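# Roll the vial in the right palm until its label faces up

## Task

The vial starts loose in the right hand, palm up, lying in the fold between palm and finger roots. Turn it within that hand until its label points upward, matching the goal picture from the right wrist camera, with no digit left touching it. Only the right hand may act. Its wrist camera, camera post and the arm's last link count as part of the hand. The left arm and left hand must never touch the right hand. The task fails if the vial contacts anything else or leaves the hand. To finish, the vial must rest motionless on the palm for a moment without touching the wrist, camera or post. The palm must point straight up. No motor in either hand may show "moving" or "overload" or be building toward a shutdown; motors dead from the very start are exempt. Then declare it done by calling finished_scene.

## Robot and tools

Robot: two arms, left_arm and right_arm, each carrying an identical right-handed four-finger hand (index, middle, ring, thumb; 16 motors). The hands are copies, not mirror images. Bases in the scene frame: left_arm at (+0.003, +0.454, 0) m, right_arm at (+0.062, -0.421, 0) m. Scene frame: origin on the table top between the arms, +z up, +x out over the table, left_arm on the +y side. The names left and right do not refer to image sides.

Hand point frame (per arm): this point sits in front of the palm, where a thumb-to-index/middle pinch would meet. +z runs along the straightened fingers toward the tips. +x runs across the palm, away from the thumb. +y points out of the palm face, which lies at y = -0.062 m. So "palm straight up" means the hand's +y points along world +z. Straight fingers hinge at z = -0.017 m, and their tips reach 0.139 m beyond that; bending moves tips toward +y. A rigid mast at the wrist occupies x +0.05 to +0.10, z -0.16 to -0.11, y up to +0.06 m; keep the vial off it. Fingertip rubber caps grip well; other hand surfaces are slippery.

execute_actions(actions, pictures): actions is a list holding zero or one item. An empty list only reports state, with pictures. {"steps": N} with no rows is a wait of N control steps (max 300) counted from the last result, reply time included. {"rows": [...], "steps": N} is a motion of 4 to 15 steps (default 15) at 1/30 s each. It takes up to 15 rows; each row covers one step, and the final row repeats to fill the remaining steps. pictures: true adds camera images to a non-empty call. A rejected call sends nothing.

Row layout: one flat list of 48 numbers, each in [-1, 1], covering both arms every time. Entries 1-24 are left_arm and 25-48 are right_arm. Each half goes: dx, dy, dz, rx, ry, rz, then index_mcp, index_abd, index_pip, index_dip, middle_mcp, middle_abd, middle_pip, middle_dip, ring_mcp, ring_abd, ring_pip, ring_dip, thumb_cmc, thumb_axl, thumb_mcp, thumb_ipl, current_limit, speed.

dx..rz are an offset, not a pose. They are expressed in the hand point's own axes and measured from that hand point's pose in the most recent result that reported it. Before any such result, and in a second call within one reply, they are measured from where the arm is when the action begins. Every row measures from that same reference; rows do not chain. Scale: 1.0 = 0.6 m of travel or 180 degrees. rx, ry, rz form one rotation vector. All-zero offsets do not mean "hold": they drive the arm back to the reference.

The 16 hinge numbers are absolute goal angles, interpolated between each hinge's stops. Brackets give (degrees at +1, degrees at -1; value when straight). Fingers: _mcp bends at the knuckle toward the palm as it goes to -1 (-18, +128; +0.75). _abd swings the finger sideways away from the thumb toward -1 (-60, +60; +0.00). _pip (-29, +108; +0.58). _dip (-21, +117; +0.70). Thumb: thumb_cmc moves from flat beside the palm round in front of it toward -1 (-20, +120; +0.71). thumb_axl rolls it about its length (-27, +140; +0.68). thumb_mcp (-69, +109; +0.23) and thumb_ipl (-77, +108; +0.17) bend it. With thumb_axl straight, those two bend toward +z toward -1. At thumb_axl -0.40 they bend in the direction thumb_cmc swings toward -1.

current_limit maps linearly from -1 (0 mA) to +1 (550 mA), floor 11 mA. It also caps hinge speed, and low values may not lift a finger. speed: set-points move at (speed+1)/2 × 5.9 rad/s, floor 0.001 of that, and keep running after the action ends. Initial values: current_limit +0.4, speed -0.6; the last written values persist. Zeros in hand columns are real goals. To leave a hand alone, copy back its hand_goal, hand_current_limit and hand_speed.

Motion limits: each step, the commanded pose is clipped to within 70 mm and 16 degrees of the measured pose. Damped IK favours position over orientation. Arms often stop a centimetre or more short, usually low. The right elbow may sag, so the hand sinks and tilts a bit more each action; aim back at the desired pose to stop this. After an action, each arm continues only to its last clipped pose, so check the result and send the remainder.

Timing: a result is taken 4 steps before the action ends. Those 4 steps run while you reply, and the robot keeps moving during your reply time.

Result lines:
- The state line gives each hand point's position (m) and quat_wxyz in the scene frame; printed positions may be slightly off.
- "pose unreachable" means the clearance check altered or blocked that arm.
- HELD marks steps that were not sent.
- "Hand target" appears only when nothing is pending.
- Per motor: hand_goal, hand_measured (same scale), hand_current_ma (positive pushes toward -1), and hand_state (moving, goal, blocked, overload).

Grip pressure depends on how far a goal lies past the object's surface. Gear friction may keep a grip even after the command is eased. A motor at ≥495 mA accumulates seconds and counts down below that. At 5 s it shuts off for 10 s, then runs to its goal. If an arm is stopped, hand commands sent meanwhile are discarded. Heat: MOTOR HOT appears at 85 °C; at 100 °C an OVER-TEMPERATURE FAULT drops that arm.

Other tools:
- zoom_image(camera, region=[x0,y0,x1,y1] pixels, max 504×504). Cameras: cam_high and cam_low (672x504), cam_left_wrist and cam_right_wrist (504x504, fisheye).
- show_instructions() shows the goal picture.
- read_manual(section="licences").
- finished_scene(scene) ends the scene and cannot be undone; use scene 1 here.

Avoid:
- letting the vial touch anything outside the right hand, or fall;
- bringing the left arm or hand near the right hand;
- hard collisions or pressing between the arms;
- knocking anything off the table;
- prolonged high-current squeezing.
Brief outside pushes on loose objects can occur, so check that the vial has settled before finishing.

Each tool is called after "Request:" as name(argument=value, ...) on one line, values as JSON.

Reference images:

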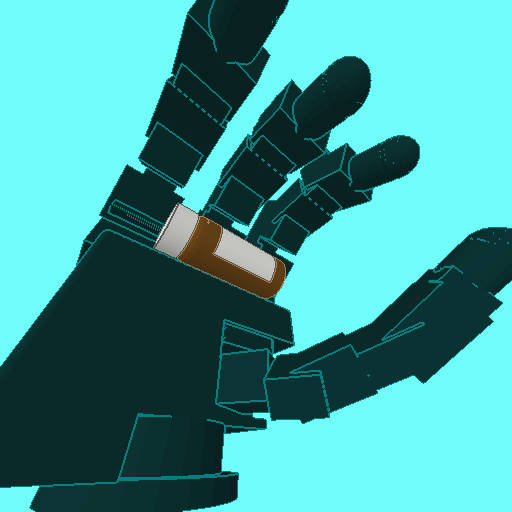

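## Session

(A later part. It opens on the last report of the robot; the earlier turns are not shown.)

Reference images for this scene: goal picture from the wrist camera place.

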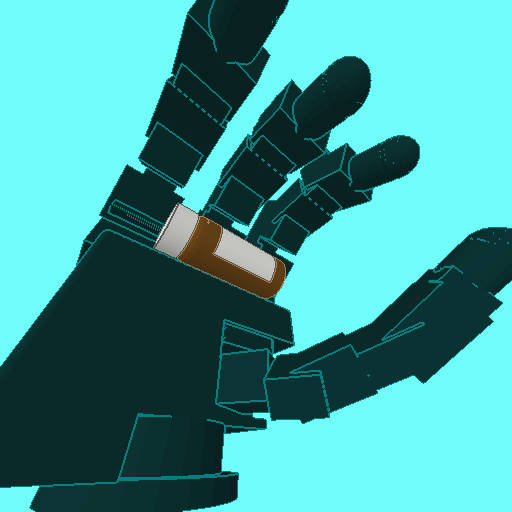

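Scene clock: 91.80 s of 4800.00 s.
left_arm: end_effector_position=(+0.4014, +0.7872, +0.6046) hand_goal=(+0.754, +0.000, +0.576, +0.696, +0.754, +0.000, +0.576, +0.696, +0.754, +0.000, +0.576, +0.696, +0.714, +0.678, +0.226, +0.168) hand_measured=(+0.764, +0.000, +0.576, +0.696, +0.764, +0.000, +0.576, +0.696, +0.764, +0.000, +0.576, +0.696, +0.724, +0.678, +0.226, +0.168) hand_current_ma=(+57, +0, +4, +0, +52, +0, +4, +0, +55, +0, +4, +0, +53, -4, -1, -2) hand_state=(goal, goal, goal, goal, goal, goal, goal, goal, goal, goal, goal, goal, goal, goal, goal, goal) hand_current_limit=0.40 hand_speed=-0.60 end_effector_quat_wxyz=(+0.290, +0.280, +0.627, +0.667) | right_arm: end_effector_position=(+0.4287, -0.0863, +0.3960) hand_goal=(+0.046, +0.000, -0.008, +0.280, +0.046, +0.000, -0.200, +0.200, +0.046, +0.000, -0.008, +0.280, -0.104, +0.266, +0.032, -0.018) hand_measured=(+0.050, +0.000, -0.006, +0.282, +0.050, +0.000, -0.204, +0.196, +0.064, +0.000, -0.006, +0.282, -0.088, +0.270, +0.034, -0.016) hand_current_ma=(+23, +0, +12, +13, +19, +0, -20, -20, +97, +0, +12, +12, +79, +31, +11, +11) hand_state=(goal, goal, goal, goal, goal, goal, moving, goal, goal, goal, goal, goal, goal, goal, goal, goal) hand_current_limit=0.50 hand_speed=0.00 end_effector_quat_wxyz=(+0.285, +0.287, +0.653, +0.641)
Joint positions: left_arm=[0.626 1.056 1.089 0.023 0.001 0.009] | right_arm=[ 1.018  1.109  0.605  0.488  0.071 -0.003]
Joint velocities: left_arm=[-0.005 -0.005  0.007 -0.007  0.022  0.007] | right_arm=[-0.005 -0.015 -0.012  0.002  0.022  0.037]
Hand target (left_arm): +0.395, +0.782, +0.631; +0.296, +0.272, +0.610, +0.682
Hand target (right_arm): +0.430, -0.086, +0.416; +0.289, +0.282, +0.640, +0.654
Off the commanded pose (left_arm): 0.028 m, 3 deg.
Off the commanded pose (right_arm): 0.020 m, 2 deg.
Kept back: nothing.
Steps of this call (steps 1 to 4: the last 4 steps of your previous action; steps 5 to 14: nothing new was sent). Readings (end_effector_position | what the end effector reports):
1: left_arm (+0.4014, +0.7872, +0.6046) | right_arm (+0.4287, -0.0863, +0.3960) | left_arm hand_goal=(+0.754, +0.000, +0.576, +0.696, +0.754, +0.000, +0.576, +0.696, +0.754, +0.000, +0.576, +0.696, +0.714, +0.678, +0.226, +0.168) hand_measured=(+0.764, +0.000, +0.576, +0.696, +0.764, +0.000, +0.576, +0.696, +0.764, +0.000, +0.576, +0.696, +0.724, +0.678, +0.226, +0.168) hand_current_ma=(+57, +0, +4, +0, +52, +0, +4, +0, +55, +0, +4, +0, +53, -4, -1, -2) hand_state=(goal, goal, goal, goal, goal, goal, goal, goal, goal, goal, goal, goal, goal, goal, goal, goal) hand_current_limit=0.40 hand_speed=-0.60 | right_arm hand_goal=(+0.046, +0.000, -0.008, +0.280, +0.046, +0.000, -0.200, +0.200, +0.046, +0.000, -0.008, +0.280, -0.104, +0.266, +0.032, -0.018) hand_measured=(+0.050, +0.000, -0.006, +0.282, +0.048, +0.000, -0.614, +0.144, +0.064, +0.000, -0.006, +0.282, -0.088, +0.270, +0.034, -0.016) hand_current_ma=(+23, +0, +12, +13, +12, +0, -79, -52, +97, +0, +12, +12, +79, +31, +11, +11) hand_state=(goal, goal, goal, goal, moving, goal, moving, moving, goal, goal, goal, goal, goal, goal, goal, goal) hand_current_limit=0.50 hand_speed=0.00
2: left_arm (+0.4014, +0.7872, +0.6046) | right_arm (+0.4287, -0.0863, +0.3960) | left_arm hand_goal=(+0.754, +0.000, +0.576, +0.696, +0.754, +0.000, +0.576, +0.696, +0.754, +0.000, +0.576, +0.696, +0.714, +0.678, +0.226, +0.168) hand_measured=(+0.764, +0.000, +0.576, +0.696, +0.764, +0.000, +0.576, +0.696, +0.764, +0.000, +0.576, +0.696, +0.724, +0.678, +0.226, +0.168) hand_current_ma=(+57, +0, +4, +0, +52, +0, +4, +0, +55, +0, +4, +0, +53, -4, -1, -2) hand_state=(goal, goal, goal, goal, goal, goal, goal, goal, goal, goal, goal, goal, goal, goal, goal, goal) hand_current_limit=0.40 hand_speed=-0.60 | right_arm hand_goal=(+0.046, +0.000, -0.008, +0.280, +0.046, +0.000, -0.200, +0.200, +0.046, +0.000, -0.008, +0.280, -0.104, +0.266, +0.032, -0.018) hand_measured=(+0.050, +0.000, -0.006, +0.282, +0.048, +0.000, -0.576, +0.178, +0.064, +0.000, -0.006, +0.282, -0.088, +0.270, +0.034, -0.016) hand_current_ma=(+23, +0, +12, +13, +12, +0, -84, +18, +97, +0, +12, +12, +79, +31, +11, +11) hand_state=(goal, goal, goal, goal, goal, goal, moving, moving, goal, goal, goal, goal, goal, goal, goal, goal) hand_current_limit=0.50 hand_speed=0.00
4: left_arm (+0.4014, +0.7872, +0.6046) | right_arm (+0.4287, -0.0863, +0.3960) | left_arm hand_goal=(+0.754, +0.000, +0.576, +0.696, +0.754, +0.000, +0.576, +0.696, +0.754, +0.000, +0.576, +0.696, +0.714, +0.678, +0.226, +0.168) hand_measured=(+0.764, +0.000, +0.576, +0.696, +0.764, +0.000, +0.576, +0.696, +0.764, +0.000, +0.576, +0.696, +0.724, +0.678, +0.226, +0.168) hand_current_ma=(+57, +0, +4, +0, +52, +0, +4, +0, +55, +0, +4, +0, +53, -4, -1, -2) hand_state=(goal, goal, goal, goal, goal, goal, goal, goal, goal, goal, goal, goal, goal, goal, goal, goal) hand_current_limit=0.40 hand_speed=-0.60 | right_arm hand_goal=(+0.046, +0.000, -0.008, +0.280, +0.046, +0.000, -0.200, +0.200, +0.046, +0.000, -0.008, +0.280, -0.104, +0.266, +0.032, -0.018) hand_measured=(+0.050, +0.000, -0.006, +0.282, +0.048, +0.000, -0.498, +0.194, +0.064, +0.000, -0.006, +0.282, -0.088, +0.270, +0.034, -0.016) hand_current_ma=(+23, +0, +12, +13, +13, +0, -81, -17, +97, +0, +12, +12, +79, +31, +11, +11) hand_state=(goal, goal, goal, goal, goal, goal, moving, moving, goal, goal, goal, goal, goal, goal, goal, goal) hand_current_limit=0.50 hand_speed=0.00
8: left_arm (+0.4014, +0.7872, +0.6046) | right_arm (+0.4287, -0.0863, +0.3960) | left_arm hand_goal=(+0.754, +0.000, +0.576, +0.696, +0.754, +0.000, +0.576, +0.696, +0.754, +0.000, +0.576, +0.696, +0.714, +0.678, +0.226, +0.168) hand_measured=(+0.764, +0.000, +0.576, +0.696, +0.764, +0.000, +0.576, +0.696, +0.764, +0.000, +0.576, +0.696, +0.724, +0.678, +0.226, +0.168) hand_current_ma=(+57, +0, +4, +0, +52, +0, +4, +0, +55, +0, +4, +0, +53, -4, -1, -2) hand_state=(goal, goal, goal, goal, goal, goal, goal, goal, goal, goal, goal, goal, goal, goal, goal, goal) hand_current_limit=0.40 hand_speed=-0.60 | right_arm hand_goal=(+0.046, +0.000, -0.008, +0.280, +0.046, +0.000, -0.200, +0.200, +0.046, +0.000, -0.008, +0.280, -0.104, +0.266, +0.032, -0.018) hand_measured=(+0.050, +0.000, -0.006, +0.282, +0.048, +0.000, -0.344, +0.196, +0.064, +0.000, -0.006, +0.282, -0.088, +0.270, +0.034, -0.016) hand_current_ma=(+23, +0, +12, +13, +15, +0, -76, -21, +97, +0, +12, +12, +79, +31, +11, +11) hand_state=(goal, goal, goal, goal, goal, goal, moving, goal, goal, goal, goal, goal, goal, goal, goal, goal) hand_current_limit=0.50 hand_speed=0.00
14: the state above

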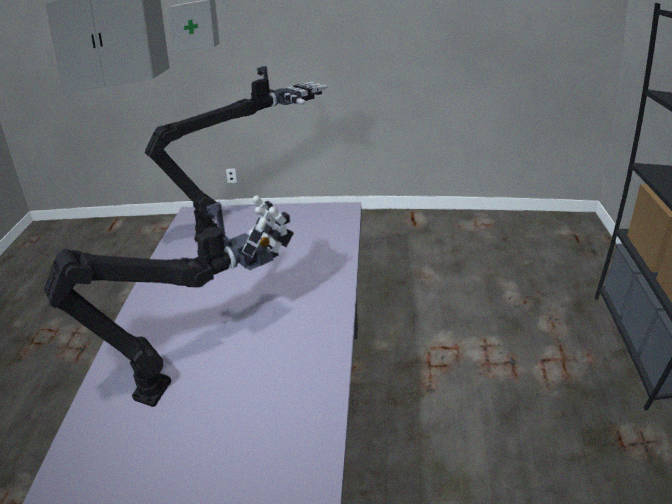

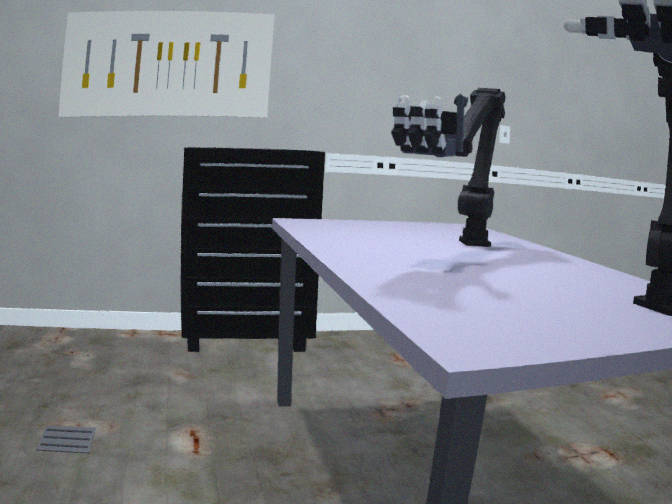

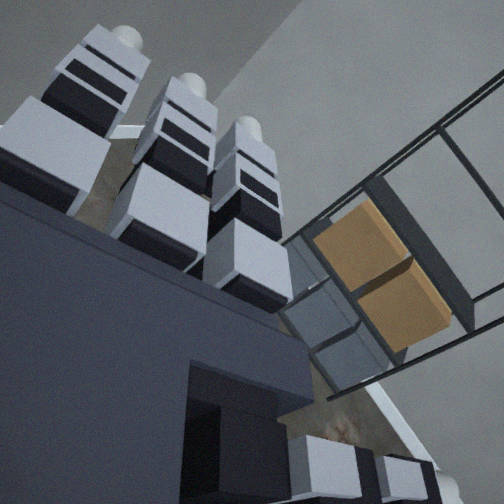

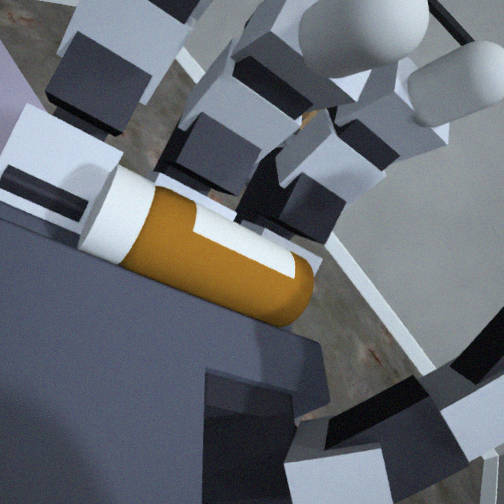

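Request:
execute_actions(actions=[{"rows": [[0,0.0463,-0.0099,-0.0163,0,0, 0.754,0,0.576,0.696,0.754,0,0.576,0.696,0.754,0,0.576,0.696,0.714,0.678,0.226,0.168,0.4,-0.6, 0,0.0333,0.0025,-0.0123,0,0.001, 0.046,0,-0.008,0.28, 0.046,0,-0.2,0.2, 0.08,0,-0.008,0.28, -0.104,0.266,0.032,-0.018, 0.5,0],[0,0.0463,-0.0099,-0.0163,0,0, 0.754,0,0.576,0.696,0.754,0,0.576,0.696,0.754,0,0.576,0.696,0.714,0.678,0.226,0.168,0.4,-0.6, 0,0.0333,0.0025,-0.0123,0,0.001, 0.046,0,-0.008,0.28, 0.046,0,-0.2,0.2, 0.10,0,-0.008,0.28, -0.104,0.266,0.032,-0.018, 0.5,0],[0,0.0463,-0.0099,-0.0163,0,0, 0.754,0,0.576,0.696,0.754,0,0.576,0.696,0.754,0,0.576,0.696,0.714,0.678,0.226,0.168,0.4,-0.6, 0,0.0333,0.0025,-0.0123,0,0.001, 0.046,0,-0.008,0.28, 0.046,0,-0.2,0.2, 0.12,0,-0.008,0.28, -0.104,0.266,0.032,-0.018, 0.5,0],[0,0.0463,-0.0099,-0.0163,0,0, 0.754,0,0.576,0.696,0.754,0,0.576,0.696,0.754,0,0.576,0.696,0.714,0.678,0.226,0.168,0.4,-0.6, 0,0.0333,0.0025,-0.0123,0,0.001, 0.046,0,-0.008,0.28, 0.046,0,-0.2,0.2, 0.14,0,-0.008,0.28, -0.104,0.266,0.032,-0.018, 0.5,0],[0,0.0463,-0.0099,-0.0163,0,0, 0.754,0,0.576,0.696,0.754,0,0.576,0.696,0.754,0,0.576,0.696,0.714,0.678,0.226,0.168,0.4,-0.6, 0,0.0333,0.0025,-0.0123,0,0.001, 0.046,0,-0.008,0.28, 0.046,0,-0.2,0.2, 0.16,0,-0.008,0.28, -0.104,0.266,0.032,-0.018, 0.5,0],[0,0.0463,-0.0099,-0.0163,0,0, 0.754,0,0.576,0.696,0.754,0,0.576,0.696,0.754,0,0.576,0.696,0.714,0.678,0.226,0.168,0.4,-0.6, 0,0.0333,0.0025,-0.0123,0,0.001, 0.046,0,-0.008,0.28, 0.046,0,-0.2,0.2, 0.18,0,-0.008,0.28, -0.104,0.266,0.032,-0.018, 0.5,0],[0,0.0463,-0.0099,-0.0163,0,0, 0.754,0,0.576,0.696,0.754,0,0.576,0.696,0.754,0,0.576,0.696,0.714,0.678,0.226,0.168,0.4,-0.6, 0,0.0333,0.0025,-0.0123,0,0.001, 0.046,0,-0.008,0.28, 0.046,0,-0.2,0.2, 0.2,0,-0.008,0.28, -0.104,0.266,0.032,-0.018, 0.5,0]], "steps": 15}], pictures=true)

Request:
zoom_image(camera="cam_right_wrist", region=[0, 90, 340, 340])

Scene clock: 93.13 s of 4800.00 s.
left_arm: end_effector_position=(+0.4014, +0.7872, +0.6046) hand_goal=(+0.754, +0.000, +0.576, +0.696, +0.754, +0.000, +0.576, +0.696, +0.754, +0.000, +0.576, +0.696, +0.714, +0.678, +0.226, +0.168) hand_measured=(+0.764, +0.000, +0.576, +0.696, +0.764, +0.000, +0.576, +0.696, +0.764, +0.000, +0.576, +0.696, +0.724, +0.678, +0.226, +0.168) hand_current_ma=(+57, +0, +4, +0, +52, +0, +4, +0, +55, +0, +4, +0, +53, -4, -1, -2) hand_state=(goal, goal, goal, goal, goal, goal, goal, goal, goal, goal, goal, goal, goal, goal, goal, goal) hand_current_limit=0.40 hand_speed=-0.60 end_effector_quat_wxyz=(+0.290, +0.280, +0.627, +0.667) | right_arm: end_effector_position=(+0.4287, -0.0863, +0.3960) hand_goal=(+0.046, +0.000, -0.008, +0.280, +0.046, +0.000, -0.200, +0.200, +0.200, +0.000, -0.008, +0.280, -0.104, +0.266, +0.032, -0.018) hand_measured=(+0.050, +0.000, -0.006, +0.282, +0.050, +0.000, -0.204, +0.196, +0.206, +0.000, -0.006, +0.282, -0.088, +0.270, +0.034, -0.016) hand_current_ma=(+23, +0, +12, +13, +19, +0, -22, -20, +39, +0, +12, +12, +79, +31, +11, +11) hand_state=(goal, goal, goal, goal, goal, goal, goal, goal, moving, goal, goal, goal, goal, goal, goal, goal) hand_current_limit=0.50 hand_speed=0.00 end_effector_quat_wxyz=(+0.285, +0.287, +0.653, +0.641)
Joint positions: left_arm=[0.626 1.056 1.089 0.023 0.001 0.009] | right_arm=[ 1.018  1.109  0.605  0.488  0.071 -0.003]
Joint velocities: left_arm=[ 0.005 -0.005 -0.002  0.002 -0.081  0.037] | right_arm=[-0.015 -0.005  0.017 -0.017  0.007  0.051]
Steps of this call (steps 1 to 29: nothing new was sent; steps 30 to 40: the first 11 steps of this action). Readings (end_effector_position | what the end effector reports):
30: left_arm (+0.4014, +0.7872, +0.6046) | right_arm (+0.4287, -0.0863, +0.3960) | left_arm hand_goal=(+0.754, +0.000, +0.576, +0.696, +0.754, +0.000, +0.576, +0.696, +0.754, +0.000, +0.576, +0.696, +0.714, +0.678, +0.226, +0.168) hand_measured=(+0.764, +0.000, +0.576, +0.696, +0.764, +0.000, +0.576, +0.696, +0.764, +0.000, +0.576, +0.696, +0.724, +0.678, +0.226, +0.168) hand_current_ma=(+57, +0, +4, +0, +52, +0, +4, +0, +55, +0, +4, +0, +53, -4, -1, -2) hand_state=(goal, goal, goal, goal, goal, goal, goal, goal, goal, goal, goal, goal, goal, goal, goal, goal) hand_current_limit=0.40 hand_speed=-0.60 | right_arm hand_goal=(+0.046, +0.000, -0.008, +0.280, +0.046, +0.000, -0.200, +0.200, +0.080, +0.000, -0.008, +0.280, -0.104, +0.266, +0.032, -0.018) hand_measured=(+0.050, +0.000, -0.006, +0.282, +0.050, +0.000, -0.204, +0.196, +0.064, +0.000, -0.006, +0.282, -0.088, +0.270, +0.034, -0.016) hand_current_ma=(+23, +0, +12, +13, +19, +0, -22, -20, +97, +0, +12, +12, +79, +31, +11, +11) hand_state=(goal, goal, goal, goal, goal, goal, goal, goal, moving, goal, goal, goal, goal, goal, goal, goal) hand_current_limit=0.50 hand_speed=0.00
31: left_arm (+0.4014, +0.7872, +0.6046) | right_arm (+0.4287, -0.0863, +0.3960) | left_arm hand_goal=(+0.754, +0.000, +0.576, +0.696, +0.754, +0.000, +0.576, +0.696, +0.754, +0.000, +0.576, +0.696, +0.714, +0.678, +0.226, +0.168) hand_measured=(+0.764, +0.000, +0.576, +0.696, +0.764, +0.000, +0.576, +0.696, +0.764, +0.000, +0.576, +0.696, +0.724, +0.678, +0.226, +0.168) hand_current_ma=(+57, +0, +4, +0, +52, +0, +4, +0, +55, +0, +4, +0, +53, -4, -1, -2) hand_state=(goal, goal, goal, goal, goal, goal, goal, goal, goal, goal, goal, goal, goal, goal, goal, goal) hand_current_limit=0.40 hand_speed=-0.60 | right_arm hand_goal=(+0.046, +0.000, -0.008, +0.280, +0.046, +0.000, -0.200, +0.200, +0.100, +0.000, -0.008, +0.280, -0.104, +0.266, +0.032, -0.018) hand_measured=(+0.050, +0.000, -0.006, +0.282, +0.050, +0.000, -0.204, +0.196, +0.066, +0.000, -0.006, +0.282, -0.088, +0.270, +0.034, -0.016) hand_current_ma=(+23, +0, +12, +13, +19, +0, -22, -20, -47, +0, +12, +12, +79, +31, +11, +11) hand_state=(goal, goal, goal, goal, goal, goal, goal, goal, moving, goal, goal, goal, goal, goal, goal, goal) hand_current_limit=0.50 hand_speed=0.00
33: left_arm (+0.4014, +0.7872, +0.6046) | right_arm (+0.4287, -0.0863, +0.3960) | left_arm hand_goal=(+0.754, +0.000, +0.576, +0.696, +0.754, +0.000, +0.576, +0.696, +0.754, +0.000, +0.576, +0.696, +0.714, +0.678, +0.226, +0.168) hand_measured=(+0.764, +0.000, +0.576, +0.696, +0.764, +0.000, +0.576, +0.696, +0.764, +0.000, +0.576, +0.696, +0.724, +0.678, +0.226, +0.168) hand_current_ma=(+57, +0, +4, +0, +52, +0, +4, +0, +55, +0, +4, +0, +53, -4, -1, -2) hand_state=(goal, goal, goal, goal, goal, goal, goal, goal, goal, goal, goal, goal, goal, goal, goal, goal) hand_current_limit=0.40 hand_speed=-0.60 | right_arm hand_goal=(+0.046, +0.000, -0.008, +0.280, +0.046, +0.000, -0.200, +0.200, +0.140, +0.000, -0.008, +0.280, -0.104, +0.266, +0.032, -0.018) hand_measured=(+0.050, +0.000, -0.006, +0.282, +0.050, +0.000, -0.204, +0.196, +0.098, +0.000, -0.006, +0.282, -0.088, +0.270, +0.034, -0.016) hand_current_ma=(+23, +0, +12, +13, +19, +0, -22, -20, -2, +0, +12, +12, +79, +31, +11, +11) hand_state=(goal, goal, goal, goal, goal, goal, goal, goal, moving, goal, goal, goal, goal, goal, goal, goal) hand_current_limit=0.50 hand_speed=0.00
37: left_arm (+0.4014, +0.7872, +0.6046) | right_arm (+0.4287, -0.0863, +0.3960) | left_arm hand_goal=(+0.754, +0.000, +0.576, +0.696, +0.754, +0.000, +0.576, +0.696, +0.754, +0.000, +0.576, +0.696, +0.714, +0.678, +0.226, +0.168) hand_measured=(+0.764, +0.000, +0.576, +0.696, +0.764, +0.000, +0.576, +0.696, +0.764, +0.000, +0.576, +0.696, +0.724, +0.678, +0.226, +0.168) hand_current_ma=(+57, +0, +4, +0, +52, +0, +4, +0, +55, +0, +4, +0, +53, -4, -1, -2) hand_state=(goal, goal, goal, goal, goal, goal, goal, goal, goal, goal, goal, goal, goal, goal, goal, goal) hand_current_limit=0.40 hand_speed=-0.60 | right_arm hand_goal=(+0.046, +0.000, -0.008, +0.280, +0.046, +0.000, -0.200, +0.200, +0.200, +0.000, -0.008, +0.280, -0.104, +0.266, +0.032, -0.018) hand_measured=(+0.050, +0.000, -0.006, +0.282, +0.050, +0.000, -0.204, +0.196, +0.176, +0.000, -0.006, +0.282, -0.088, +0.270, +0.034, -0.016) hand_current_ma=(+23, +0, +12, +13, +19, +0, -22, -20, +3, +0, +12, +12, +79, +31, +11, +11) hand_state=(goal, goal, goal, goal, goal, goal, goal, goal, moving, goal, goal, goal, goal, goal, goal, goal) hand_current_limit=0.50 hand_speed=0.00
40: the state above

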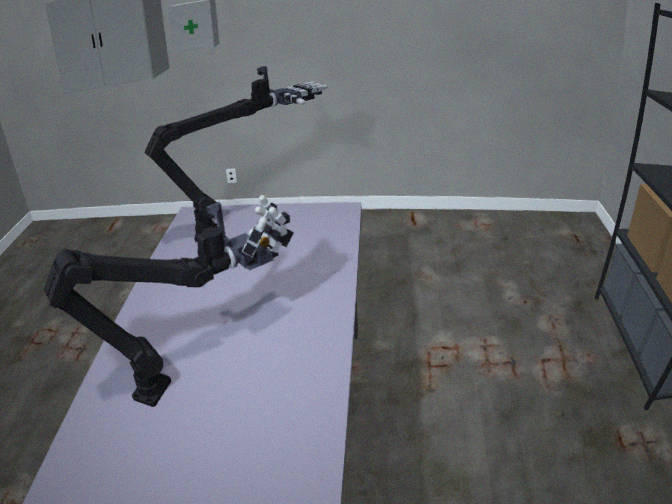

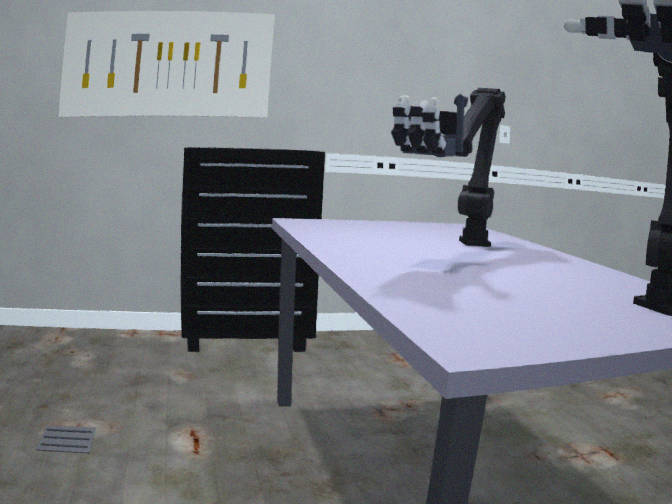

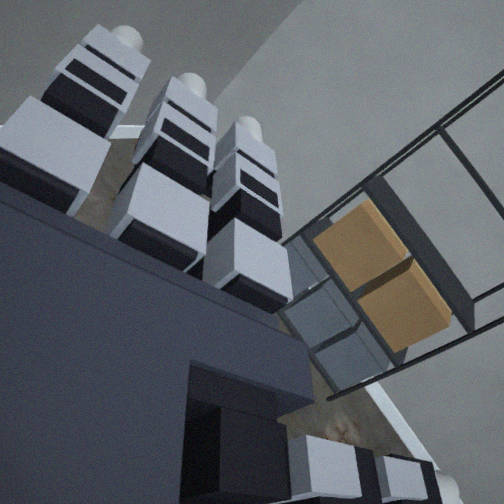

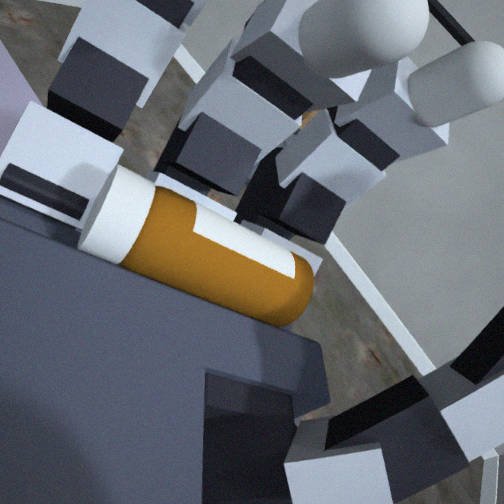

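Region (0, 90, 340, 340) of cam_right_wrist's 504x504 image, scaled by 1.482, with more detail than that image has; it fills the top 371 rows of this view, and the rest is white.

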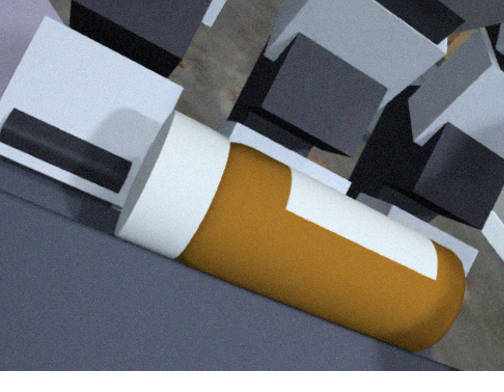

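Request:
execute_actions(actions=[{"rows": [[0,0.0463,-0.0099,-0.0163,0,0, 0.754,0,0.576,0.696,0.754,0,0.576,0.696,0.754,0,0.576,0.696,0.714,0.678,0.226,0.168,0.4,-0.6, 0,0.0333,0.0025,-0.0123,0,0.001, 0.046,0,-0.008,0.28, 0.03,0,-0.3,-0.703, 0.2,0,-0.008,0.28, -0.104,0.266,0.032,-0.018, 0.5,0]], "steps": 15}])

Request:
execute_actions(actions=[{"rows": [[0,0.0463,-0.0099,-0.0163,0,0, 0.754,0,0.576,0.696,0.754,0,0.576,0.696,0.754,0,0.576,0.696,0.714,0.678,0.226,0.168,0.4,-0.6, 0,0.0333,0.0025,-0.0123,0,0.001, 0.046,0,-0.008,0.28, 0.022,0,-0.36,-0.703, 0.2,0,-0.008,0.28, -0.104,0.266,0.032,-0.018, 0.5,0],[0,0.0463,-0.0099,-0.0163,0,0, 0.754,0,0.576,0.696,0.754,0,0.576,0.696,0.754,0,0.576,0.696,0.714,0.678,0.226,0.168,0.4,-0.6, 0,0.0333,0.0025,-0.0123,0,0.001, 0.046,0,-0.008,0.28, 0.022,0,-0.36,-0.703, 0.2,0,-0.008,0.28, -0.104,0.266,0.032,-0.018, 0.5,0],[0,0.0463,-0.0099,-0.0163,0,0, 0.754,0,0.576,0.696,0.754,0,0.576,0.696,0.754,0,0.576,0.696,0.714,0.678,0.226,0.168,0.4,-0.6, 0,0.0333,0.0025,-0.0123,0,0.001, 0.046,0,-0.008,0.28, 0.022,0,-0.36,-0.703, 0.2,0,-0.008,0.28, -0.104,0.266,0.032,-0.018, 0.5,0],[0,0.0463,-0.0099,-0.0163,0,0, 0.754,0,0.576,0.696,0.754,0,0.576,0.696,0.754,0,0.576,0.696,0.714,0.678,0.226,0.168,0.4,-0.6, 0,0.0333,0.0025,-0.0123,0,0.001, 0.046,0,-0.008,0.28, 0.022,0,-0.36,-0.703, 0.2,0,-0.008,0.28, -0.104,0.266,0.032,-0.018, 0.5,0],[0,0.0463,-0.0099,-0.0163,0,0, 0.754,0,0.576,0.696,0.754,0,0.576,0.696,0.754,0,0.576,0.696,0.714,0.678,0.226,0.168,0.4,-0.6, 0,0.0333,0.0025,-0.0123,0,0.001, 0.046,0,-0.008,0.28, 0.022,0,-0.39,-0.703, 0.2,0,-0.008,0.28, -0.104,0.266,0.032,-0.018, 0.5,0],[0,0.0463,-0.0099,-0.0163,0,0, 0.754,0,0.576,0.696,0.754,0,0.576,0.696,0.754,0,0.576,0.696,0.714,0.678,0.226,0.168,0.4,-0.6, 0,0.0333,0.0025,-0.0123,0,0.001, 0.046,0,-0.008,0.28, 0.022,0,-0.415,-0.703, 0.2,0,-0.008,0.28, -0.104,0.266,0.032,-0.018, 0.5,0],[0,0.0463,-0.0099,-0.0163,0,0, 0.754,0,0.576,0.696,0.754,0,0.576,0.696,0.754,0,0.576,0.696,0.714,0.678,0.226,0.168,0.4,-0.6, 0,0.0333,0.0025,-0.0123,0,0.001, 0.046,0,-0.008,0.28, 0.022,0,-0.44,-0.703, 0.2,0,-0.008,0.28, -0.104,0.266,0.032,-0.018, 0.5,0],[0,0.0463,-0.0099,-0.0163,0,0, 0.754,0,0.576,0.696,0.754,0,0.576,0.696,0.754,0,0.576,0.696,0.714,0.678,0.226,0.168,0.4,-0.6, 0,0.0333,0.0025,-0.0123,0,0.001, 0.046,0,-0.008,0.28, 0.022,0,-0.46,-0.703, 0.2,0,-0.008,0.28, -0.104,0.266,0.032,-0.018, 0.5,0],[0,0.0463,-0.0099,-0.0163,0,0, 0.754,0,0.576,0.696,0.754,0,0.576,0.696,0.754,0,0.576,0.696,0.714,0.678,0.226,0.168,0.4,-0.6, 0,0.0333,0.0025,-0.0123,0,0.001, 0.046,0,-0.008,0.28, 0.022,0,-0.48,-0.703, 0.2,0,-0.008,0.28, -0.104,0.266,0.032,-0.018, 0.5,0],[0,0.0463,-0.0099,-0.0163,0,0, 0.754,0,0.576,0.696,0.754,0,0.576,0.696,0.754,0,0.576,0.696,0.714,0.678,0.226,0.168,0.4,-0.6, 0,0.0333,0.0025,-0.0123,0,0.001, 0.046,0,-0.008,0.28, 0.022,0,-0.50,-0.703, 0.2,0,-0.008,0.28, -0.104,0.266,0.032,-0.018, 0.5,0],[0,0.0463,-0.0099,-0.0163,0,0, 0.754,0,0.576,0.696,0.754,0,0.576,0.696,0.754,0,0.576,0.696,0.714,0.678,0.226,0.168,0.4,-0.6, 0,0.0333,0.0025,-0.0123,0,0.001, 0.046,0,-0.008,0.28, 0.022,0,-0.522,-0.703, 0.2,0,-0.008,0.28, -0.104,0.266,0.032,-0.018, 0.5,0]], "steps": 15}])

Request:
execute_actions(actions=[{"steps": 6}], pictures=true)

Scene clock: 98.40 s of 4800.00 s.
left_arm: end_effector_position=(+0.4014, +0.7872, +0.6046) hand_goal=(+0.754, +0.000, +0.576, +0.696, +0.754, +0.000, +0.576, +0.696, +0.754, +0.000, +0.576, +0.696, +0.714, +0.678, +0.226, +0.168) hand_measured=(+0.764, +0.000, +0.576, +0.696, +0.764, +0.000, +0.576, +0.696, +0.764, +0.000, +0.576, +0.696, +0.724, +0.678, +0.226, +0.168) hand_current_ma=(+57, +0, +4, +0, +52, +0, +4, +0, +55, +0, +4, +0, +53, -4, -1, -2) hand_state=(goal, goal, goal, goal, goal, goal, goal, goal, goal, goal, goal, goal, goal, goal, goal, goal) hand_current_limit=0.40 hand_speed=-0.60 end_effector_quat_wxyz=(+0.290, +0.280, +0.627, +0.667) | right_arm: end_effector_position=(+0.4287, -0.0863, +0.3960) hand_goal=(+0.046, +0.000, -0.008, +0.280, +0.030, +0.000, -0.300, -0.702, +0.200, +0.000, -0.008, +0.280, -0.104, +0.266, +0.032, -0.018) hand_measured=(+0.050, +0.000, -0.006, +0.282, +0.044, +0.000, -0.298, -0.166, +0.206, +0.000, -0.006, +0.282, -0.088, +0.270, +0.034, -0.016) hand_current_ma=(+23, +0, +12, +13, +70, +0, +8, +59, +35, +0, +12, +12, +79, +31, +11, +11) hand_state=(goal, goal, goal, goal, goal, goal, goal, moving, goal, goal, goal, goal, goal, goal, goal, goal) hand_current_limit=0.50 hand_speed=0.00 end_effector_quat_wxyz=(+0.285, +0.287, +0.653, +0.641)
Joint positions: left_arm=[0.626 1.056 1.089 0.023 0.001 0.009] | right_arm=[ 1.018  1.109  0.605  0.488  0.071 -0.003]
Joint velocities: left_arm=[ 0.005 -0.015 -0.012 -0.007 -0.051 -0.037] | right_arm=[-0.015 -0.005  0.012  0.017  0.022  0.037]
Off your previous action's commanded pose (left_arm): 0.028 m, 3 deg at its last step (step 4 of this call).
Off your previous action's commanded pose (right_arm): 0.020 m, 2 deg at its last step (step 4 of this call).
Steps of this call (steps 1 to 4: the last 4 steps of your previous action; steps 5 to 90: nothing new was sent; then 1.90 s passed at rest; steps 91 to 101: the first 11 steps of this action). Readings (end_effector_position | what the end effector reports):
91: left_arm (+0.4014, +0.7872, +0.6046) | right_arm (+0.4287, -0.0863, +0.3960) | left_arm hand_goal=(+0.754, +0.000, +0.576, +0.696, +0.754, +0.000, +0.576, +0.696, +0.754, +0.000, +0.576, +0.696, +0.714, +0.678, +0.226, +0.168) hand_measured=(+0.764, +0.000, +0.576, +0.696, +0.764, +0.000, +0.576, +0.696, +0.764, +0.000, +0.576, +0.696, +0.724, +0.678, +0.226, +0.168) hand_current_ma=(+57, +0, +4, +0, +52, +0, +4, +0, +55, +0, +4, +0, +53, -4, -1, -2) hand_state=(goal, goal, goal, goal, goal, goal, goal, goal, goal, goal, goal, goal, goal, goal, goal, goal) hand_current_limit=0.40 hand_speed=-0.60 | right_arm hand_goal=(+0.046, +0.000, -0.008, +0.280, +0.030, +0.000, -0.300, -0.702, +0.200, +0.000, -0.008, +0.280, -0.104, +0.266, +0.032, -0.018) hand_measured=(+0.050, +0.000, -0.006, +0.282, +0.050, +0.000, -0.204, +0.196, +0.206, +0.000, -0.006, +0.282, -0.088, +0.270, +0.034, -0.016) hand_current_ma=(+23, +0, +12, +13, +19, +0, -22, -20, +35, +0, +12, +12, +79, +31, +11, +11) hand_state=(goal, goal, goal, goal, moving, goal, moving, moving, goal, goal, goal, goal, goal, goal, goal, goal) hand_current_limit=0.50 hand_speed=0.00
92: left_arm (+0.4014, +0.7872, +0.6046) | right_arm (+0.4287, -0.0863, +0.3960) | left_arm hand_goal=(+0.754, +0.000, +0.576, +0.696, +0.754, +0.000, +0.576, +0.696, +0.754, +0.000, +0.576, +0.696, +0.714, +0.678, +0.226, +0.168) hand_measured=(+0.764, +0.000, +0.576, +0.696, +0.764, +0.000, +0.576, +0.696, +0.764, +0.000, +0.576, +0.696, +0.724, +0.678, +0.226, +0.168) hand_current_ma=(+57, +0, +4, +0, +52, +0, +4, +0, +55, +0, +4, +0, +53, -4, -1, -2) hand_state=(goal, goal, goal, goal, goal, goal, goal, goal, goal, goal, goal, goal, goal, goal, goal, goal) hand_current_limit=0.40 hand_speed=-0.60 | right_arm hand_goal=(+0.046, +0.000, -0.008, +0.280, +0.030, +0.000, -0.300, -0.702, +0.200, +0.000, -0.008, +0.280, -0.104, +0.266, +0.032, -0.018) hand_measured=(+0.050, +0.000, -0.006, +0.282, +0.050, +0.000, -0.210, +0.190, +0.206, +0.000, -0.006, +0.282, -0.088, +0.270, +0.034, -0.016) hand_current_ma=(+23, +0, +12, +13, +111, +0, +201, +207, +35, +0, +12, +12, +79, +31, +11, +11) hand_state=(goal, goal, goal, goal, moving, goal, moving, moving, goal, goal, goal, goal, goal, goal, goal, goal) hand_current_limit=0.50 hand_speed=0.00
94: left_arm (+0.4014, +0.7872, +0.6046) | right_arm (+0.4287, -0.0863, +0.3960) | left_arm hand_goal=(+0.754, +0.000, +0.576, +0.696, +0.754, +0.000, +0.576, +0.696, +0.754, +0.000, +0.576, +0.696, +0.714, +0.678, +0.226, +0.168) hand_measured=(+0.764, +0.000, +0.576, +0.696, +0.764, +0.000, +0.576, +0.696, +0.764, +0.000, +0.576, +0.696, +0.724, +0.678, +0.226, +0.168) hand_current_ma=(+57, +0, +4, +0, +52, +0, +4, +0, +55, +0, +4, +0, +53, -4, -1, -2) hand_state=(goal, goal, goal, goal, goal, goal, goal, goal, goal, goal, goal, goal, goal, goal, goal, goal) hand_current_limit=0.40 hand_speed=-0.60 | right_arm hand_goal=(+0.046, +0.000, -0.008, +0.280, +0.030, +0.000, -0.300, -0.702, +0.200, +0.000, -0.008, +0.280, -0.104, +0.266, +0.032, -0.018) hand_measured=(+0.050, +0.000, -0.006, +0.282, +0.044, +0.000, -0.280, +0.118, +0.206, +0.000, -0.006, +0.282, -0.088, +0.270, +0.034, -0.016) hand_current_ma=(+23, +0, +12, +13, +63, +0, -7, +134, +35, +0, +12, +12, +79, +31, +11, +11) hand_state=(goal, goal, goal, goal, moving, goal, moving, moving, goal, goal, goal, goal, goal, goal, goal, goal) hand_current_limit=0.50 hand_speed=0.00
98: left_arm (+0.4014, +0.7872, +0.6046) | right_arm (+0.4287, -0.0863, +0.3960) | left_arm hand_goal=(+0.754, +0.000, +0.576, +0.696, +0.754, +0.000, +0.576, +0.696, +0.754, +0.000, +0.576, +0.696, +0.714, +0.678, +0.226, +0.168) hand_measured=(+0.764, +0.000, +0.576, +0.696, +0.764, +0.000, +0.576, +0.696, +0.764, +0.000, +0.576, +0.696, +0.724, +0.678, +0.226, +0.168) hand_current_ma=(+57, +0, +4, +0, +52, +0, +4, +0, +55, +0, +4, +0, +53, -4, -1, -2) hand_state=(goal, goal, goal, goal, goal, goal, goal, goal, goal, goal, goal, goal, goal, goal, goal, goal) hand_current_limit=0.40 hand_speed=-0.60 | right_arm hand_goal=(+0.046, +0.000, -0.008, +0.280, +0.030, +0.000, -0.300, -0.702, +0.200, +0.000, -0.008, +0.280, -0.104, +0.266, +0.032, -0.018) hand_measured=(+0.050, +0.000, -0.006, +0.282, +0.044, +0.000, -0.298, -0.044, +0.206, +0.000, -0.006, +0.282, -0.088, +0.270, +0.034, -0.016) hand_current_ma=(+23, +0, +12, +13, +70, +0, +8, +87, +35, +0, +12, +12, +79, +31, +11, +11) hand_state=(goal, goal, goal, goal, goal, goal, goal, moving, goal, goal, goal, goal, goal, goal, goal, goal) hand_current_limit=0.50 hand_speed=0.00
101: the state above

Scene clock: 98.90 s of 4800.00 s.
left_arm: end_effector_position=(+0.4014, +0.7872, +0.6046) hand_goal=(+0.754, +0.000, +0.576, +0.696, +0.754, +0.000, +0.576, +0.696, +0.754, +0.000, +0.576, +0.696, +0.714, +0.678, +0.226, +0.168) hand_measured=(+0.764, +0.000, +0.576, +0.696, +0.764, +0.000, +0.576, +0.696, +0.764, +0.000, +0.576, +0.696, +0.724, +0.678, +0.226, +0.168) hand_current_ma=(+57, +0, +4, +0, +52, +0, +4, +0, +55, +0, +4, +0, +53, -4, -1, -2) hand_state=(goal, goal, goal, goal, goal, goal, goal, goal, goal, goal, goal, goal, goal, goal, goal, goal) hand_current_limit=0.40 hand_speed=-0.60 end_effector_quat_wxyz=(+0.290, +0.280, +0.627, +0.667) | right_arm: end_effector_position=(+0.4287, -0.0863, +0.3960) hand_goal=(+0.046, +0.000, -0.008, +0.280, +0.022, +0.000, -0.522, -0.702, +0.200, +0.000, -0.008, +0.280, -0.104, +0.266, +0.032, -0.018) hand_measured=(+0.050, +0.000, -0.006, +0.282, +0.036, +0.000, -0.470, -0.698, +0.206, +0.000, -0.006, +0.282, -0.088, +0.270, +0.034, -0.016) hand_current_ma=(+23, +0, +12, +13, +69, +0, +30, +8, +35, +0, +12, +12, +79, +31, +11, +11) hand_state=(goal, goal, goal, goal, goal, goal, moving, moving, goal, goal, goal, goal, goal, goal, goal, goal) hand_current_limit=0.50 hand_speed=0.00 end_effector_quat_wxyz=(+0.285, +0.287, +0.653, +0.641)
Joint positions: left_arm=[0.626 1.056 1.089 0.023 0.001 0.009] | right_arm=[ 1.018  1.109  0.605  0.488  0.071 -0.003]
Joint velocities: left_arm=[-0.005 -0.005  0.012 -0.007 -0.037 -0.007] | right_arm=[-0.005 -0.015 -0.012  0.007  0.007  0.022]
Off your previous action's commanded pose (left_arm): 0.028 m, 3 deg at its last step (step 4 of this call).
Off your previous action's commanded pose (right_arm): 0.020 m, 2 deg at its last step (step 4 of this call).
Steps of this call (steps 1 to 4: the last 4 steps of your previous action; steps 5 to 15: the first 11 steps of this action, its rows measured from where the robot was after step 4). Readings (end_effector_position | what the end effector reports):
4: left_arm (+0.4014, +0.7872, +0.6046) | right_arm (+0.4287, -0.0863, +0.3960) | left_arm hand_goal=(+0.754, +0.000, +0.576, +0.696, +0.754, +0.000, +0.576, +0.696, +0.754, +0.000, +0.576, +0.696, +0.714, +0.678, +0.226, +0.168) hand_measured=(+0.764, +0.000, +0.576, +0.696, +0.764, +0.000, +0.576, +0.696, +0.764, +0.000, +0.576, +0.696, +0.724, +0.678, +0.226, +0.168) hand_current_ma=(+57, +0, +4, +0, +52, +0, +4, +0, +55, +0, +4, +0, +53, -4, -1, -2) hand_state=(goal, goal, goal, goal, goal, goal, goal, goal, goal, goal, goal, goal, goal, goal, goal, goal) hand_current_limit=0.40 hand_speed=-0.60 | right_arm hand_goal=(+0.046, +0.000, -0.008, +0.280, +0.030, +0.000, -0.300, -0.702, +0.200, +0.000, -0.008, +0.280, -0.104, +0.266, +0.032, -0.018) hand_measured=(+0.050, +0.000, -0.006, +0.282, +0.044, +0.000, -0.298, -0.328, +0.206, +0.000, -0.006, +0.282, -0.088, +0.270, +0.034, -0.016) hand_current_ma=(+23, +0, +12, +13, +70, +0, +8, +65, +35, +0, +12, +12, +79, +31, +11, +11) hand_state=(goal, goal, goal, goal, goal, goal, goal, moving, goal, goal, goal, goal, goal, goal, goal, goal) hand_current_limit=0.50 hand_speed=0.00
5: left_arm (+0.4014, +0.7872, +0.6046) | right_arm (+0.4287, -0.0863, +0.3960) | left_arm hand_goal=(+0.754, +0.000, +0.576, +0.696, +0.754, +0.000, +0.576, +0.696, +0.754, +0.000, +0.576, +0.696, +0.714, +0.678, +0.226, +0.168) hand_measured=(+0.764, +0.000, +0.576, +0.696, +0.764, +0.000, +0.576, +0.696, +0.764, +0.000, +0.576, +0.696, +0.724, +0.678, +0.226, +0.168) hand_current_ma=(+57, +0, +4, +0, +52, +0, +4, +0, +55, +0, +4, +0, +53, -4, -1, -2) hand_state=(goal, goal, goal, goal, goal, goal, goal, goal, goal, goal, goal, goal, goal, goal, goal, goal) hand_current_limit=0.40 hand_speed=-0.60 | right_arm hand_goal=(+0.046, +0.000, -0.008, +0.280, +0.022, +0.000, -0.360, -0.702, +0.200, +0.000, -0.008, +0.280, -0.104, +0.266, +0.032, -0.018) hand_measured=(+0.050, +0.000, -0.006, +0.282, +0.044, +0.000, -0.298, -0.368, +0.206, +0.000, -0.006, +0.282, -0.088, +0.270, +0.034, -0.016) hand_current_ma=(+23, +0, +12, +13, +70, +0, +8, +69, +35, +0, +12, +12, +79, +31, +11, +11) hand_state=(goal, goal, goal, goal, moving, goal, moving, moving, goal, goal, goal, goal, goal, goal, goal, goal) hand_current_limit=0.50 hand_speed=0.00
6: left_arm (+0.4014, +0.7872, +0.6046) | right_arm (+0.4287, -0.0863, +0.3960) | left_arm hand_goal=(+0.754, +0.000, +0.576, +0.696, +0.754, +0.000, +0.576, +0.696, +0.754, +0.000, +0.576, +0.696, +0.714, +0.678, +0.226, +0.168) hand_measured=(+0.764, +0.000, +0.576, +0.696, +0.764, +0.000, +0.576, +0.696, +0.764, +0.000, +0.576, +0.696, +0.724, +0.678, +0.226, +0.168) hand_current_ma=(+57, +0, +4, +0, +52, +0, +4, +0, +55, +0, +4, +0, +53, -4, -1, -2) hand_state=(goal, goal, goal, goal, goal, goal, goal, goal, goal, goal, goal, goal, goal, goal, goal, goal) hand_current_limit=0.40 hand_speed=-0.60 | right_arm hand_goal=(+0.046, +0.000, -0.008, +0.280, +0.022, +0.000, -0.360, -0.702, +0.200, +0.000, -0.008, +0.280, -0.104, +0.266, +0.032, -0.018) hand_measured=(+0.050, +0.000, -0.006, +0.282, +0.042, +0.000, -0.302, -0.408, +0.206, +0.000, -0.006, +0.282, -0.088, +0.270, +0.034, -0.016) hand_current_ma=(+23, +0, +12, +13, +106, +0, +151, +66, +35, +0, +12, +12, +79, +31, +11, +11) hand_state=(goal, goal, goal, goal, moving, goal, moving, moving, goal, goal, goal, goal, goal, goal, goal, goal) hand_current_limit=0.50 hand_speed=0.00
8: left_arm (+0.4014, +0.7872, +0.6046) | right_arm (+0.4287, -0.0863, +0.3960) | left_arm hand_goal=(+0.754, +0.000, +0.576, +0.696, +0.754, +0.000, +0.576, +0.696, +0.754, +0.000, +0.576, +0.696, +0.714, +0.678, +0.226, +0.168) hand_measured=(+0.764, +0.000, +0.576, +0.696, +0.764, +0.000, +0.576, +0.696, +0.764, +0.000, +0.576, +0.696, +0.724, +0.678, +0.226, +0.168) hand_current_ma=(+57, +0, +4, +0, +52, +0, +4, +0, +55, +0, +4, +0, +53, -4, -1, -2) hand_state=(goal, goal, goal, goal, goal, goal, goal, goal, goal, goal, goal, goal, goal, goal, goal, goal) hand_current_limit=0.40 hand_speed=-0.60 | right_arm hand_goal=(+0.046, +0.000, -0.008, +0.280, +0.022, +0.000, -0.360, -0.702, +0.200, +0.000, -0.008, +0.280, -0.104, +0.266, +0.032, -0.018) hand_measured=(+0.050, +0.000, -0.006, +0.282, +0.036, +0.000, -0.352, -0.488, +0.206, +0.000, -0.006, +0.282, -0.088, +0.270, +0.034, -0.016) hand_current_ma=(+23, +0, +12, +13, +64, +0, -11, +66, +35, +0, +12, +12, +79, +31, +11, +11) hand_state=(goal, goal, goal, goal, moving, goal, moving, moving, goal, goal, goal, goal, goal, goal, goal, goal) hand_current_limit=0.50 hand_speed=0.00
12: left_arm (+0.4014, +0.7872, +0.6046) | right_arm (+0.4287, -0.0863, +0.3960) | left_arm hand_goal=(+0.754, +0.000, +0.576, +0.696, +0.754, +0.000, +0.576, +0.696, +0.754, +0.000, +0.576, +0.696, +0.714, +0.678, +0.226, +0.168) hand_measured=(+0.764, +0.000, +0.576, +0.696, +0.764, +0.000, +0.576, +0.696, +0.764, +0.000, +0.576, +0.696, +0.724, +0.678, +0.226, +0.168) hand_current_ma=(+57, +0, +4, +0, +52, +0, +4, +0, +55, +0, +4, +0, +53, -4, -1, -2) hand_state=(goal, goal, goal, goal, goal, goal, goal, goal, goal, goal, goal, goal, goal, goal, goal, goal) hand_current_limit=0.40 hand_speed=-0.60 | right_arm hand_goal=(+0.046, +0.000, -0.008, +0.280, +0.022, +0.000, -0.460, -0.702, +0.200, +0.000, -0.008, +0.280, -0.104, +0.266, +0.032, -0.018) hand_measured=(+0.050, +0.000, -0.006, +0.282, +0.036, +0.000, -0.402, -0.648, +0.206, +0.000, -0.006, +0.282, -0.088, +0.270, +0.034, -0.016) hand_current_ma=(+23, +0, +12, +13, +71, +0, +42, +46, +35, +0, +12, +12, +79, +31, +11, +11) hand_state=(goal, goal, goal, goal, goal, goal, moving, moving, goal, goal, goal, goal, goal, goal, goal, goal) hand_current_limit=0.50 hand_speed=0.00
15: the state above

Scene clock: 99.10 s of 4800.00 s.
left_arm: end_effector_position=(+0.4014, +0.7872, +0.6046) hand_goal=(+0.754, +0.000, +0.576, +0.696, +0.754, +0.000, +0.576, +0.696, +0.754, +0.000, +0.576, +0.696, +0.714, +0.678, +0.226, +0.168) hand_measured=(+0.764, +0.000, +0.576, +0.696, +0.764, +0.000, +0.576, +0.696, +0.764, +0.000, +0.576, +0.696, +0.724, +0.678, +0.226, +0.168) hand_current_ma=(+57, +0, +4, +0, +52, +0, +4, +0, +55, +0, +4, +0, +53, -4, -1, -2) hand_state=(goal, goal, goal, goal, goal, goal, goal, goal, goal, goal, goal, goal, goal, goal, goal, goal) hand_current_limit=0.40 hand_speed=-0.60 end_effector_quat_wxyz=(+0.290, +0.280, +0.627, +0.667) | right_arm: end_effector_position=(+0.4287, -0.0863, +0.3960) hand_goal=(+0.046, +0.000, -0.008, +0.280, +0.022, +0.000, -0.522, -0.702, +0.200, +0.000, -0.008, +0.280, -0.104, +0.266, +0.032, -0.018) hand_measured=(+0.050, +0.000, -0.006, +0.282, +0.034, +0.000, -0.502, -0.696, +0.206, +0.000, -0.006, +0.282, -0.088, +0.270, +0.034, -0.016) hand_current_ma=(+23, +0, +12, +13, +70, +0, +105, +27, +35, +0, +12, +12, +79, +31, +11, +11) hand_state=(goal, goal, goal, goal, goal, goal, blocked, goal, goal, goal, goal, goal, goal, goal, goal, goal) hand_current_limit=0.50 hand_speed=0.00 end_effector_quat_wxyz=(+0.285, +0.287, +0.653, +0.641)
Joint positions: left_arm=[0.626 1.056 1.089 0.023 0.001 0.009] | right_arm=[ 1.018  1.109  0.605  0.488  0.071 -0.003]
Joint velocities: left_arm=[-0.005  0.005  0.002  0.002 -0.037  0.022] | right_arm=[-0.005 -0.015  0.017 -0.017  0.022  0.007]
Hand target (left_arm): +0.395, +0.782, +0.631; +0.296, +0.272, +0.610, +0.682
Hand target (right_arm): +0.430, -0.086, +0.416; +0.289, +0.282, +0.640, +0.654
Off the commanded pose (left_arm): 0.028 m, 3 deg.
Off the commanded pose (right_arm): 0.020 m, 2 deg.
Kept back: nothing.
Steps of this call (steps 1 to 4: the last 4 steps of your previous action; steps 5 to 6: nothing new was sent). Readings (end_effector_position | what the end effector reports):
1: left_arm (+0.4014, +0.7872, +0.6046) | right_arm (+0.4287, -0.0863, +0.3960) | left_arm hand_goal=(+0.754, +0.000, +0.576, +0.696, +0.754, +0.000, +0.576, +0.696, +0.754, +0.000, +0.576, +0.696, +0.714, +0.678, +0.226, +0.168) hand_measured=(+0.764, +0.000, +0.576, +0.696, +0.764, +0.000, +0.576, +0.696, +0.764, +0.000, +0.576, +0.696, +0.724, +0.678, +0.226, +0.168) hand_current_ma=(+57, +0, +4, +0, +52, +0, +4, +0, +55, +0, +4, +0, +53, -4, -1, -2) hand_state=(goal, goal, goal, goal, goal, goal, goal, goal, goal, goal, goal, goal, goal, goal, goal, goal) hand_current_limit=0.40 hand_speed=-0.60 | right_arm hand_goal=(+0.046, +0.000, -0.008, +0.280, +0.022, +0.000, -0.522, -0.702, +0.200, +0.000, -0.008, +0.280, -0.104, +0.266, +0.032, -0.018) hand_measured=(+0.050, +0.000, -0.006, +0.282, +0.034, +0.000, -0.490, -0.700, +0.206, +0.000, -0.006, +0.282, -0.088, +0.270, +0.034, -0.016) hand_current_ma=(+23, +0, +12, +13, +69, +0, +35, +11, +35, +0, +12, +12, +79, +31, +11, +11) hand_state=(goal, goal, goal, goal, goal, goal, moving, moving, goal, goal, goal, goal, goal, goal, goal, goal) hand_current_limit=0.50 hand_speed=0.00
2: left_arm (+0.4014, +0.7872, +0.6046) | right_arm (+0.4287, -0.0863, +0.3960) | left_arm hand_goal=(+0.754, +0.000, +0.576, +0.696, +0.754, +0.000, +0.576, +0.696, +0.754, +0.000, +0.576, +0.696, +0.714, +0.678, +0.226, +0.168) hand_measured=(+0.764, +0.000, +0.576, +0.696, +0.764, +0.000, +0.576, +0.696, +0.764, +0.000, +0.576, +0.696, +0.724, +0.678, +0.226, +0.168) hand_current_ma=(+57, +0, +4, +0, +52, +0, +4, +0, +55, +0, +4, +0, +53, -4, -1, -2) hand_state=(goal, goal, goal, goal, goal, goal, goal, goal, goal, goal, goal, goal, goal, goal, goal, goal) hand_current_limit=0.40 hand_speed=-0.60 | right_arm hand_goal=(+0.046, +0.000, -0.008, +0.280, +0.022, +0.000, -0.522, -0.702, +0.200, +0.000, -0.008, +0.280, -0.104, +0.266, +0.032, -0.018) hand_measured=(+0.050, +0.000, -0.006, +0.282, +0.034, +0.000, -0.502, -0.698, +0.206, +0.000, -0.006, +0.282, -0.088, +0.270, +0.034, -0.016) hand_current_ma=(+23, +0, +12, +13, +70, +0, +109, +42, +35, +0, +12, +12, +79, +31, +11, +11) hand_state=(goal, goal, goal, goal, goal, goal, moving, moving, goal, goal, goal, goal, goal, goal, goal, goal) hand_current_limit=0.50 hand_speed=0.00
4: left_arm (+0.4014, +0.7872, +0.6046) | right_arm (+0.4287, -0.0863, +0.3960) | left_arm hand_goal=(+0.754, +0.000, +0.576, +0.696, +0.754, +0.000, +0.576, +0.696, +0.754, +0.000, +0.576, +0.696, +0.714, +0.678, +0.226, +0.168) hand_measured=(+0.764, +0.000, +0.576, +0.696, +0.764, +0.000, +0.576, +0.696, +0.764, +0.000, +0.576, +0.696, +0.724, +0.678, +0.226, +0.168) hand_current_ma=(+57, +0, +4, +0, +52, +0, +4, +0, +55, +0, +4, +0, +53, -4, -1, -2) hand_state=(goal, goal, goal, goal, goal, goal, goal, goal, goal, goal, goal, goal, goal, goal, goal, goal) hand_current_limit=0.40 hand_speed=-0.60 | right_arm hand_goal=(+0.046, +0.000, -0.008, +0.280, +0.022, +0.000, -0.522, -0.702, +0.200, +0.000, -0.008, +0.280, -0.104, +0.266, +0.032, -0.018) hand_measured=(+0.050, +0.000, -0.006, +0.282, +0.034, +0.000, -0.502, -0.696, +0.206, +0.000, -0.006, +0.282, -0.088, +0.270, +0.034, -0.016) hand_current_ma=(+23, +0, +12, +13, +70, +0, +105, +27, +35, +0, +12, +12, +79, +31, +11, +11) hand_state=(goal, goal, goal, goal, goal, goal, blocked, goal, goal, goal, goal, goal, goal, goal, goal, goal) hand_current_limit=0.50 hand_speed=0.00
6: the state above

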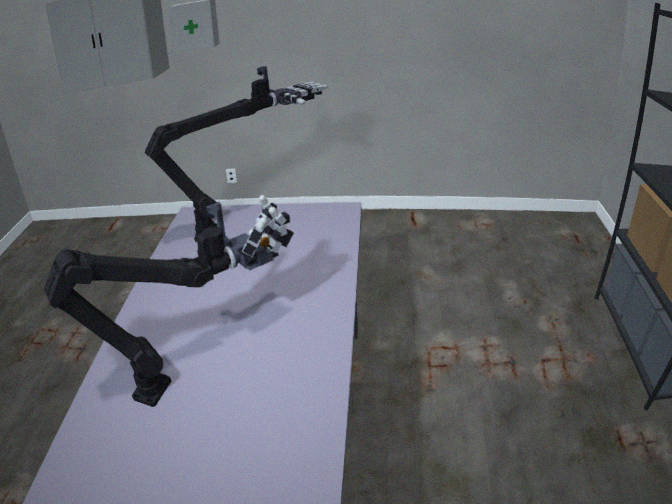

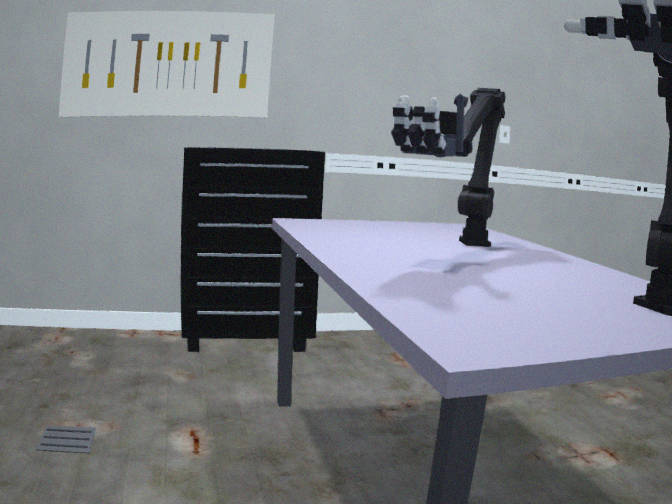

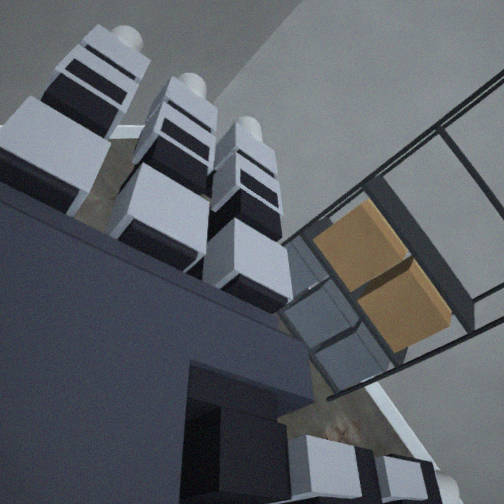

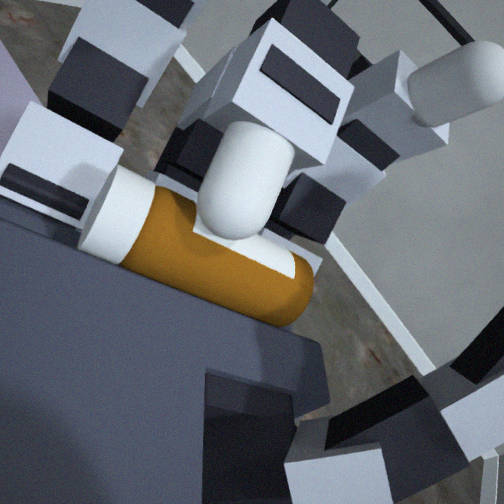

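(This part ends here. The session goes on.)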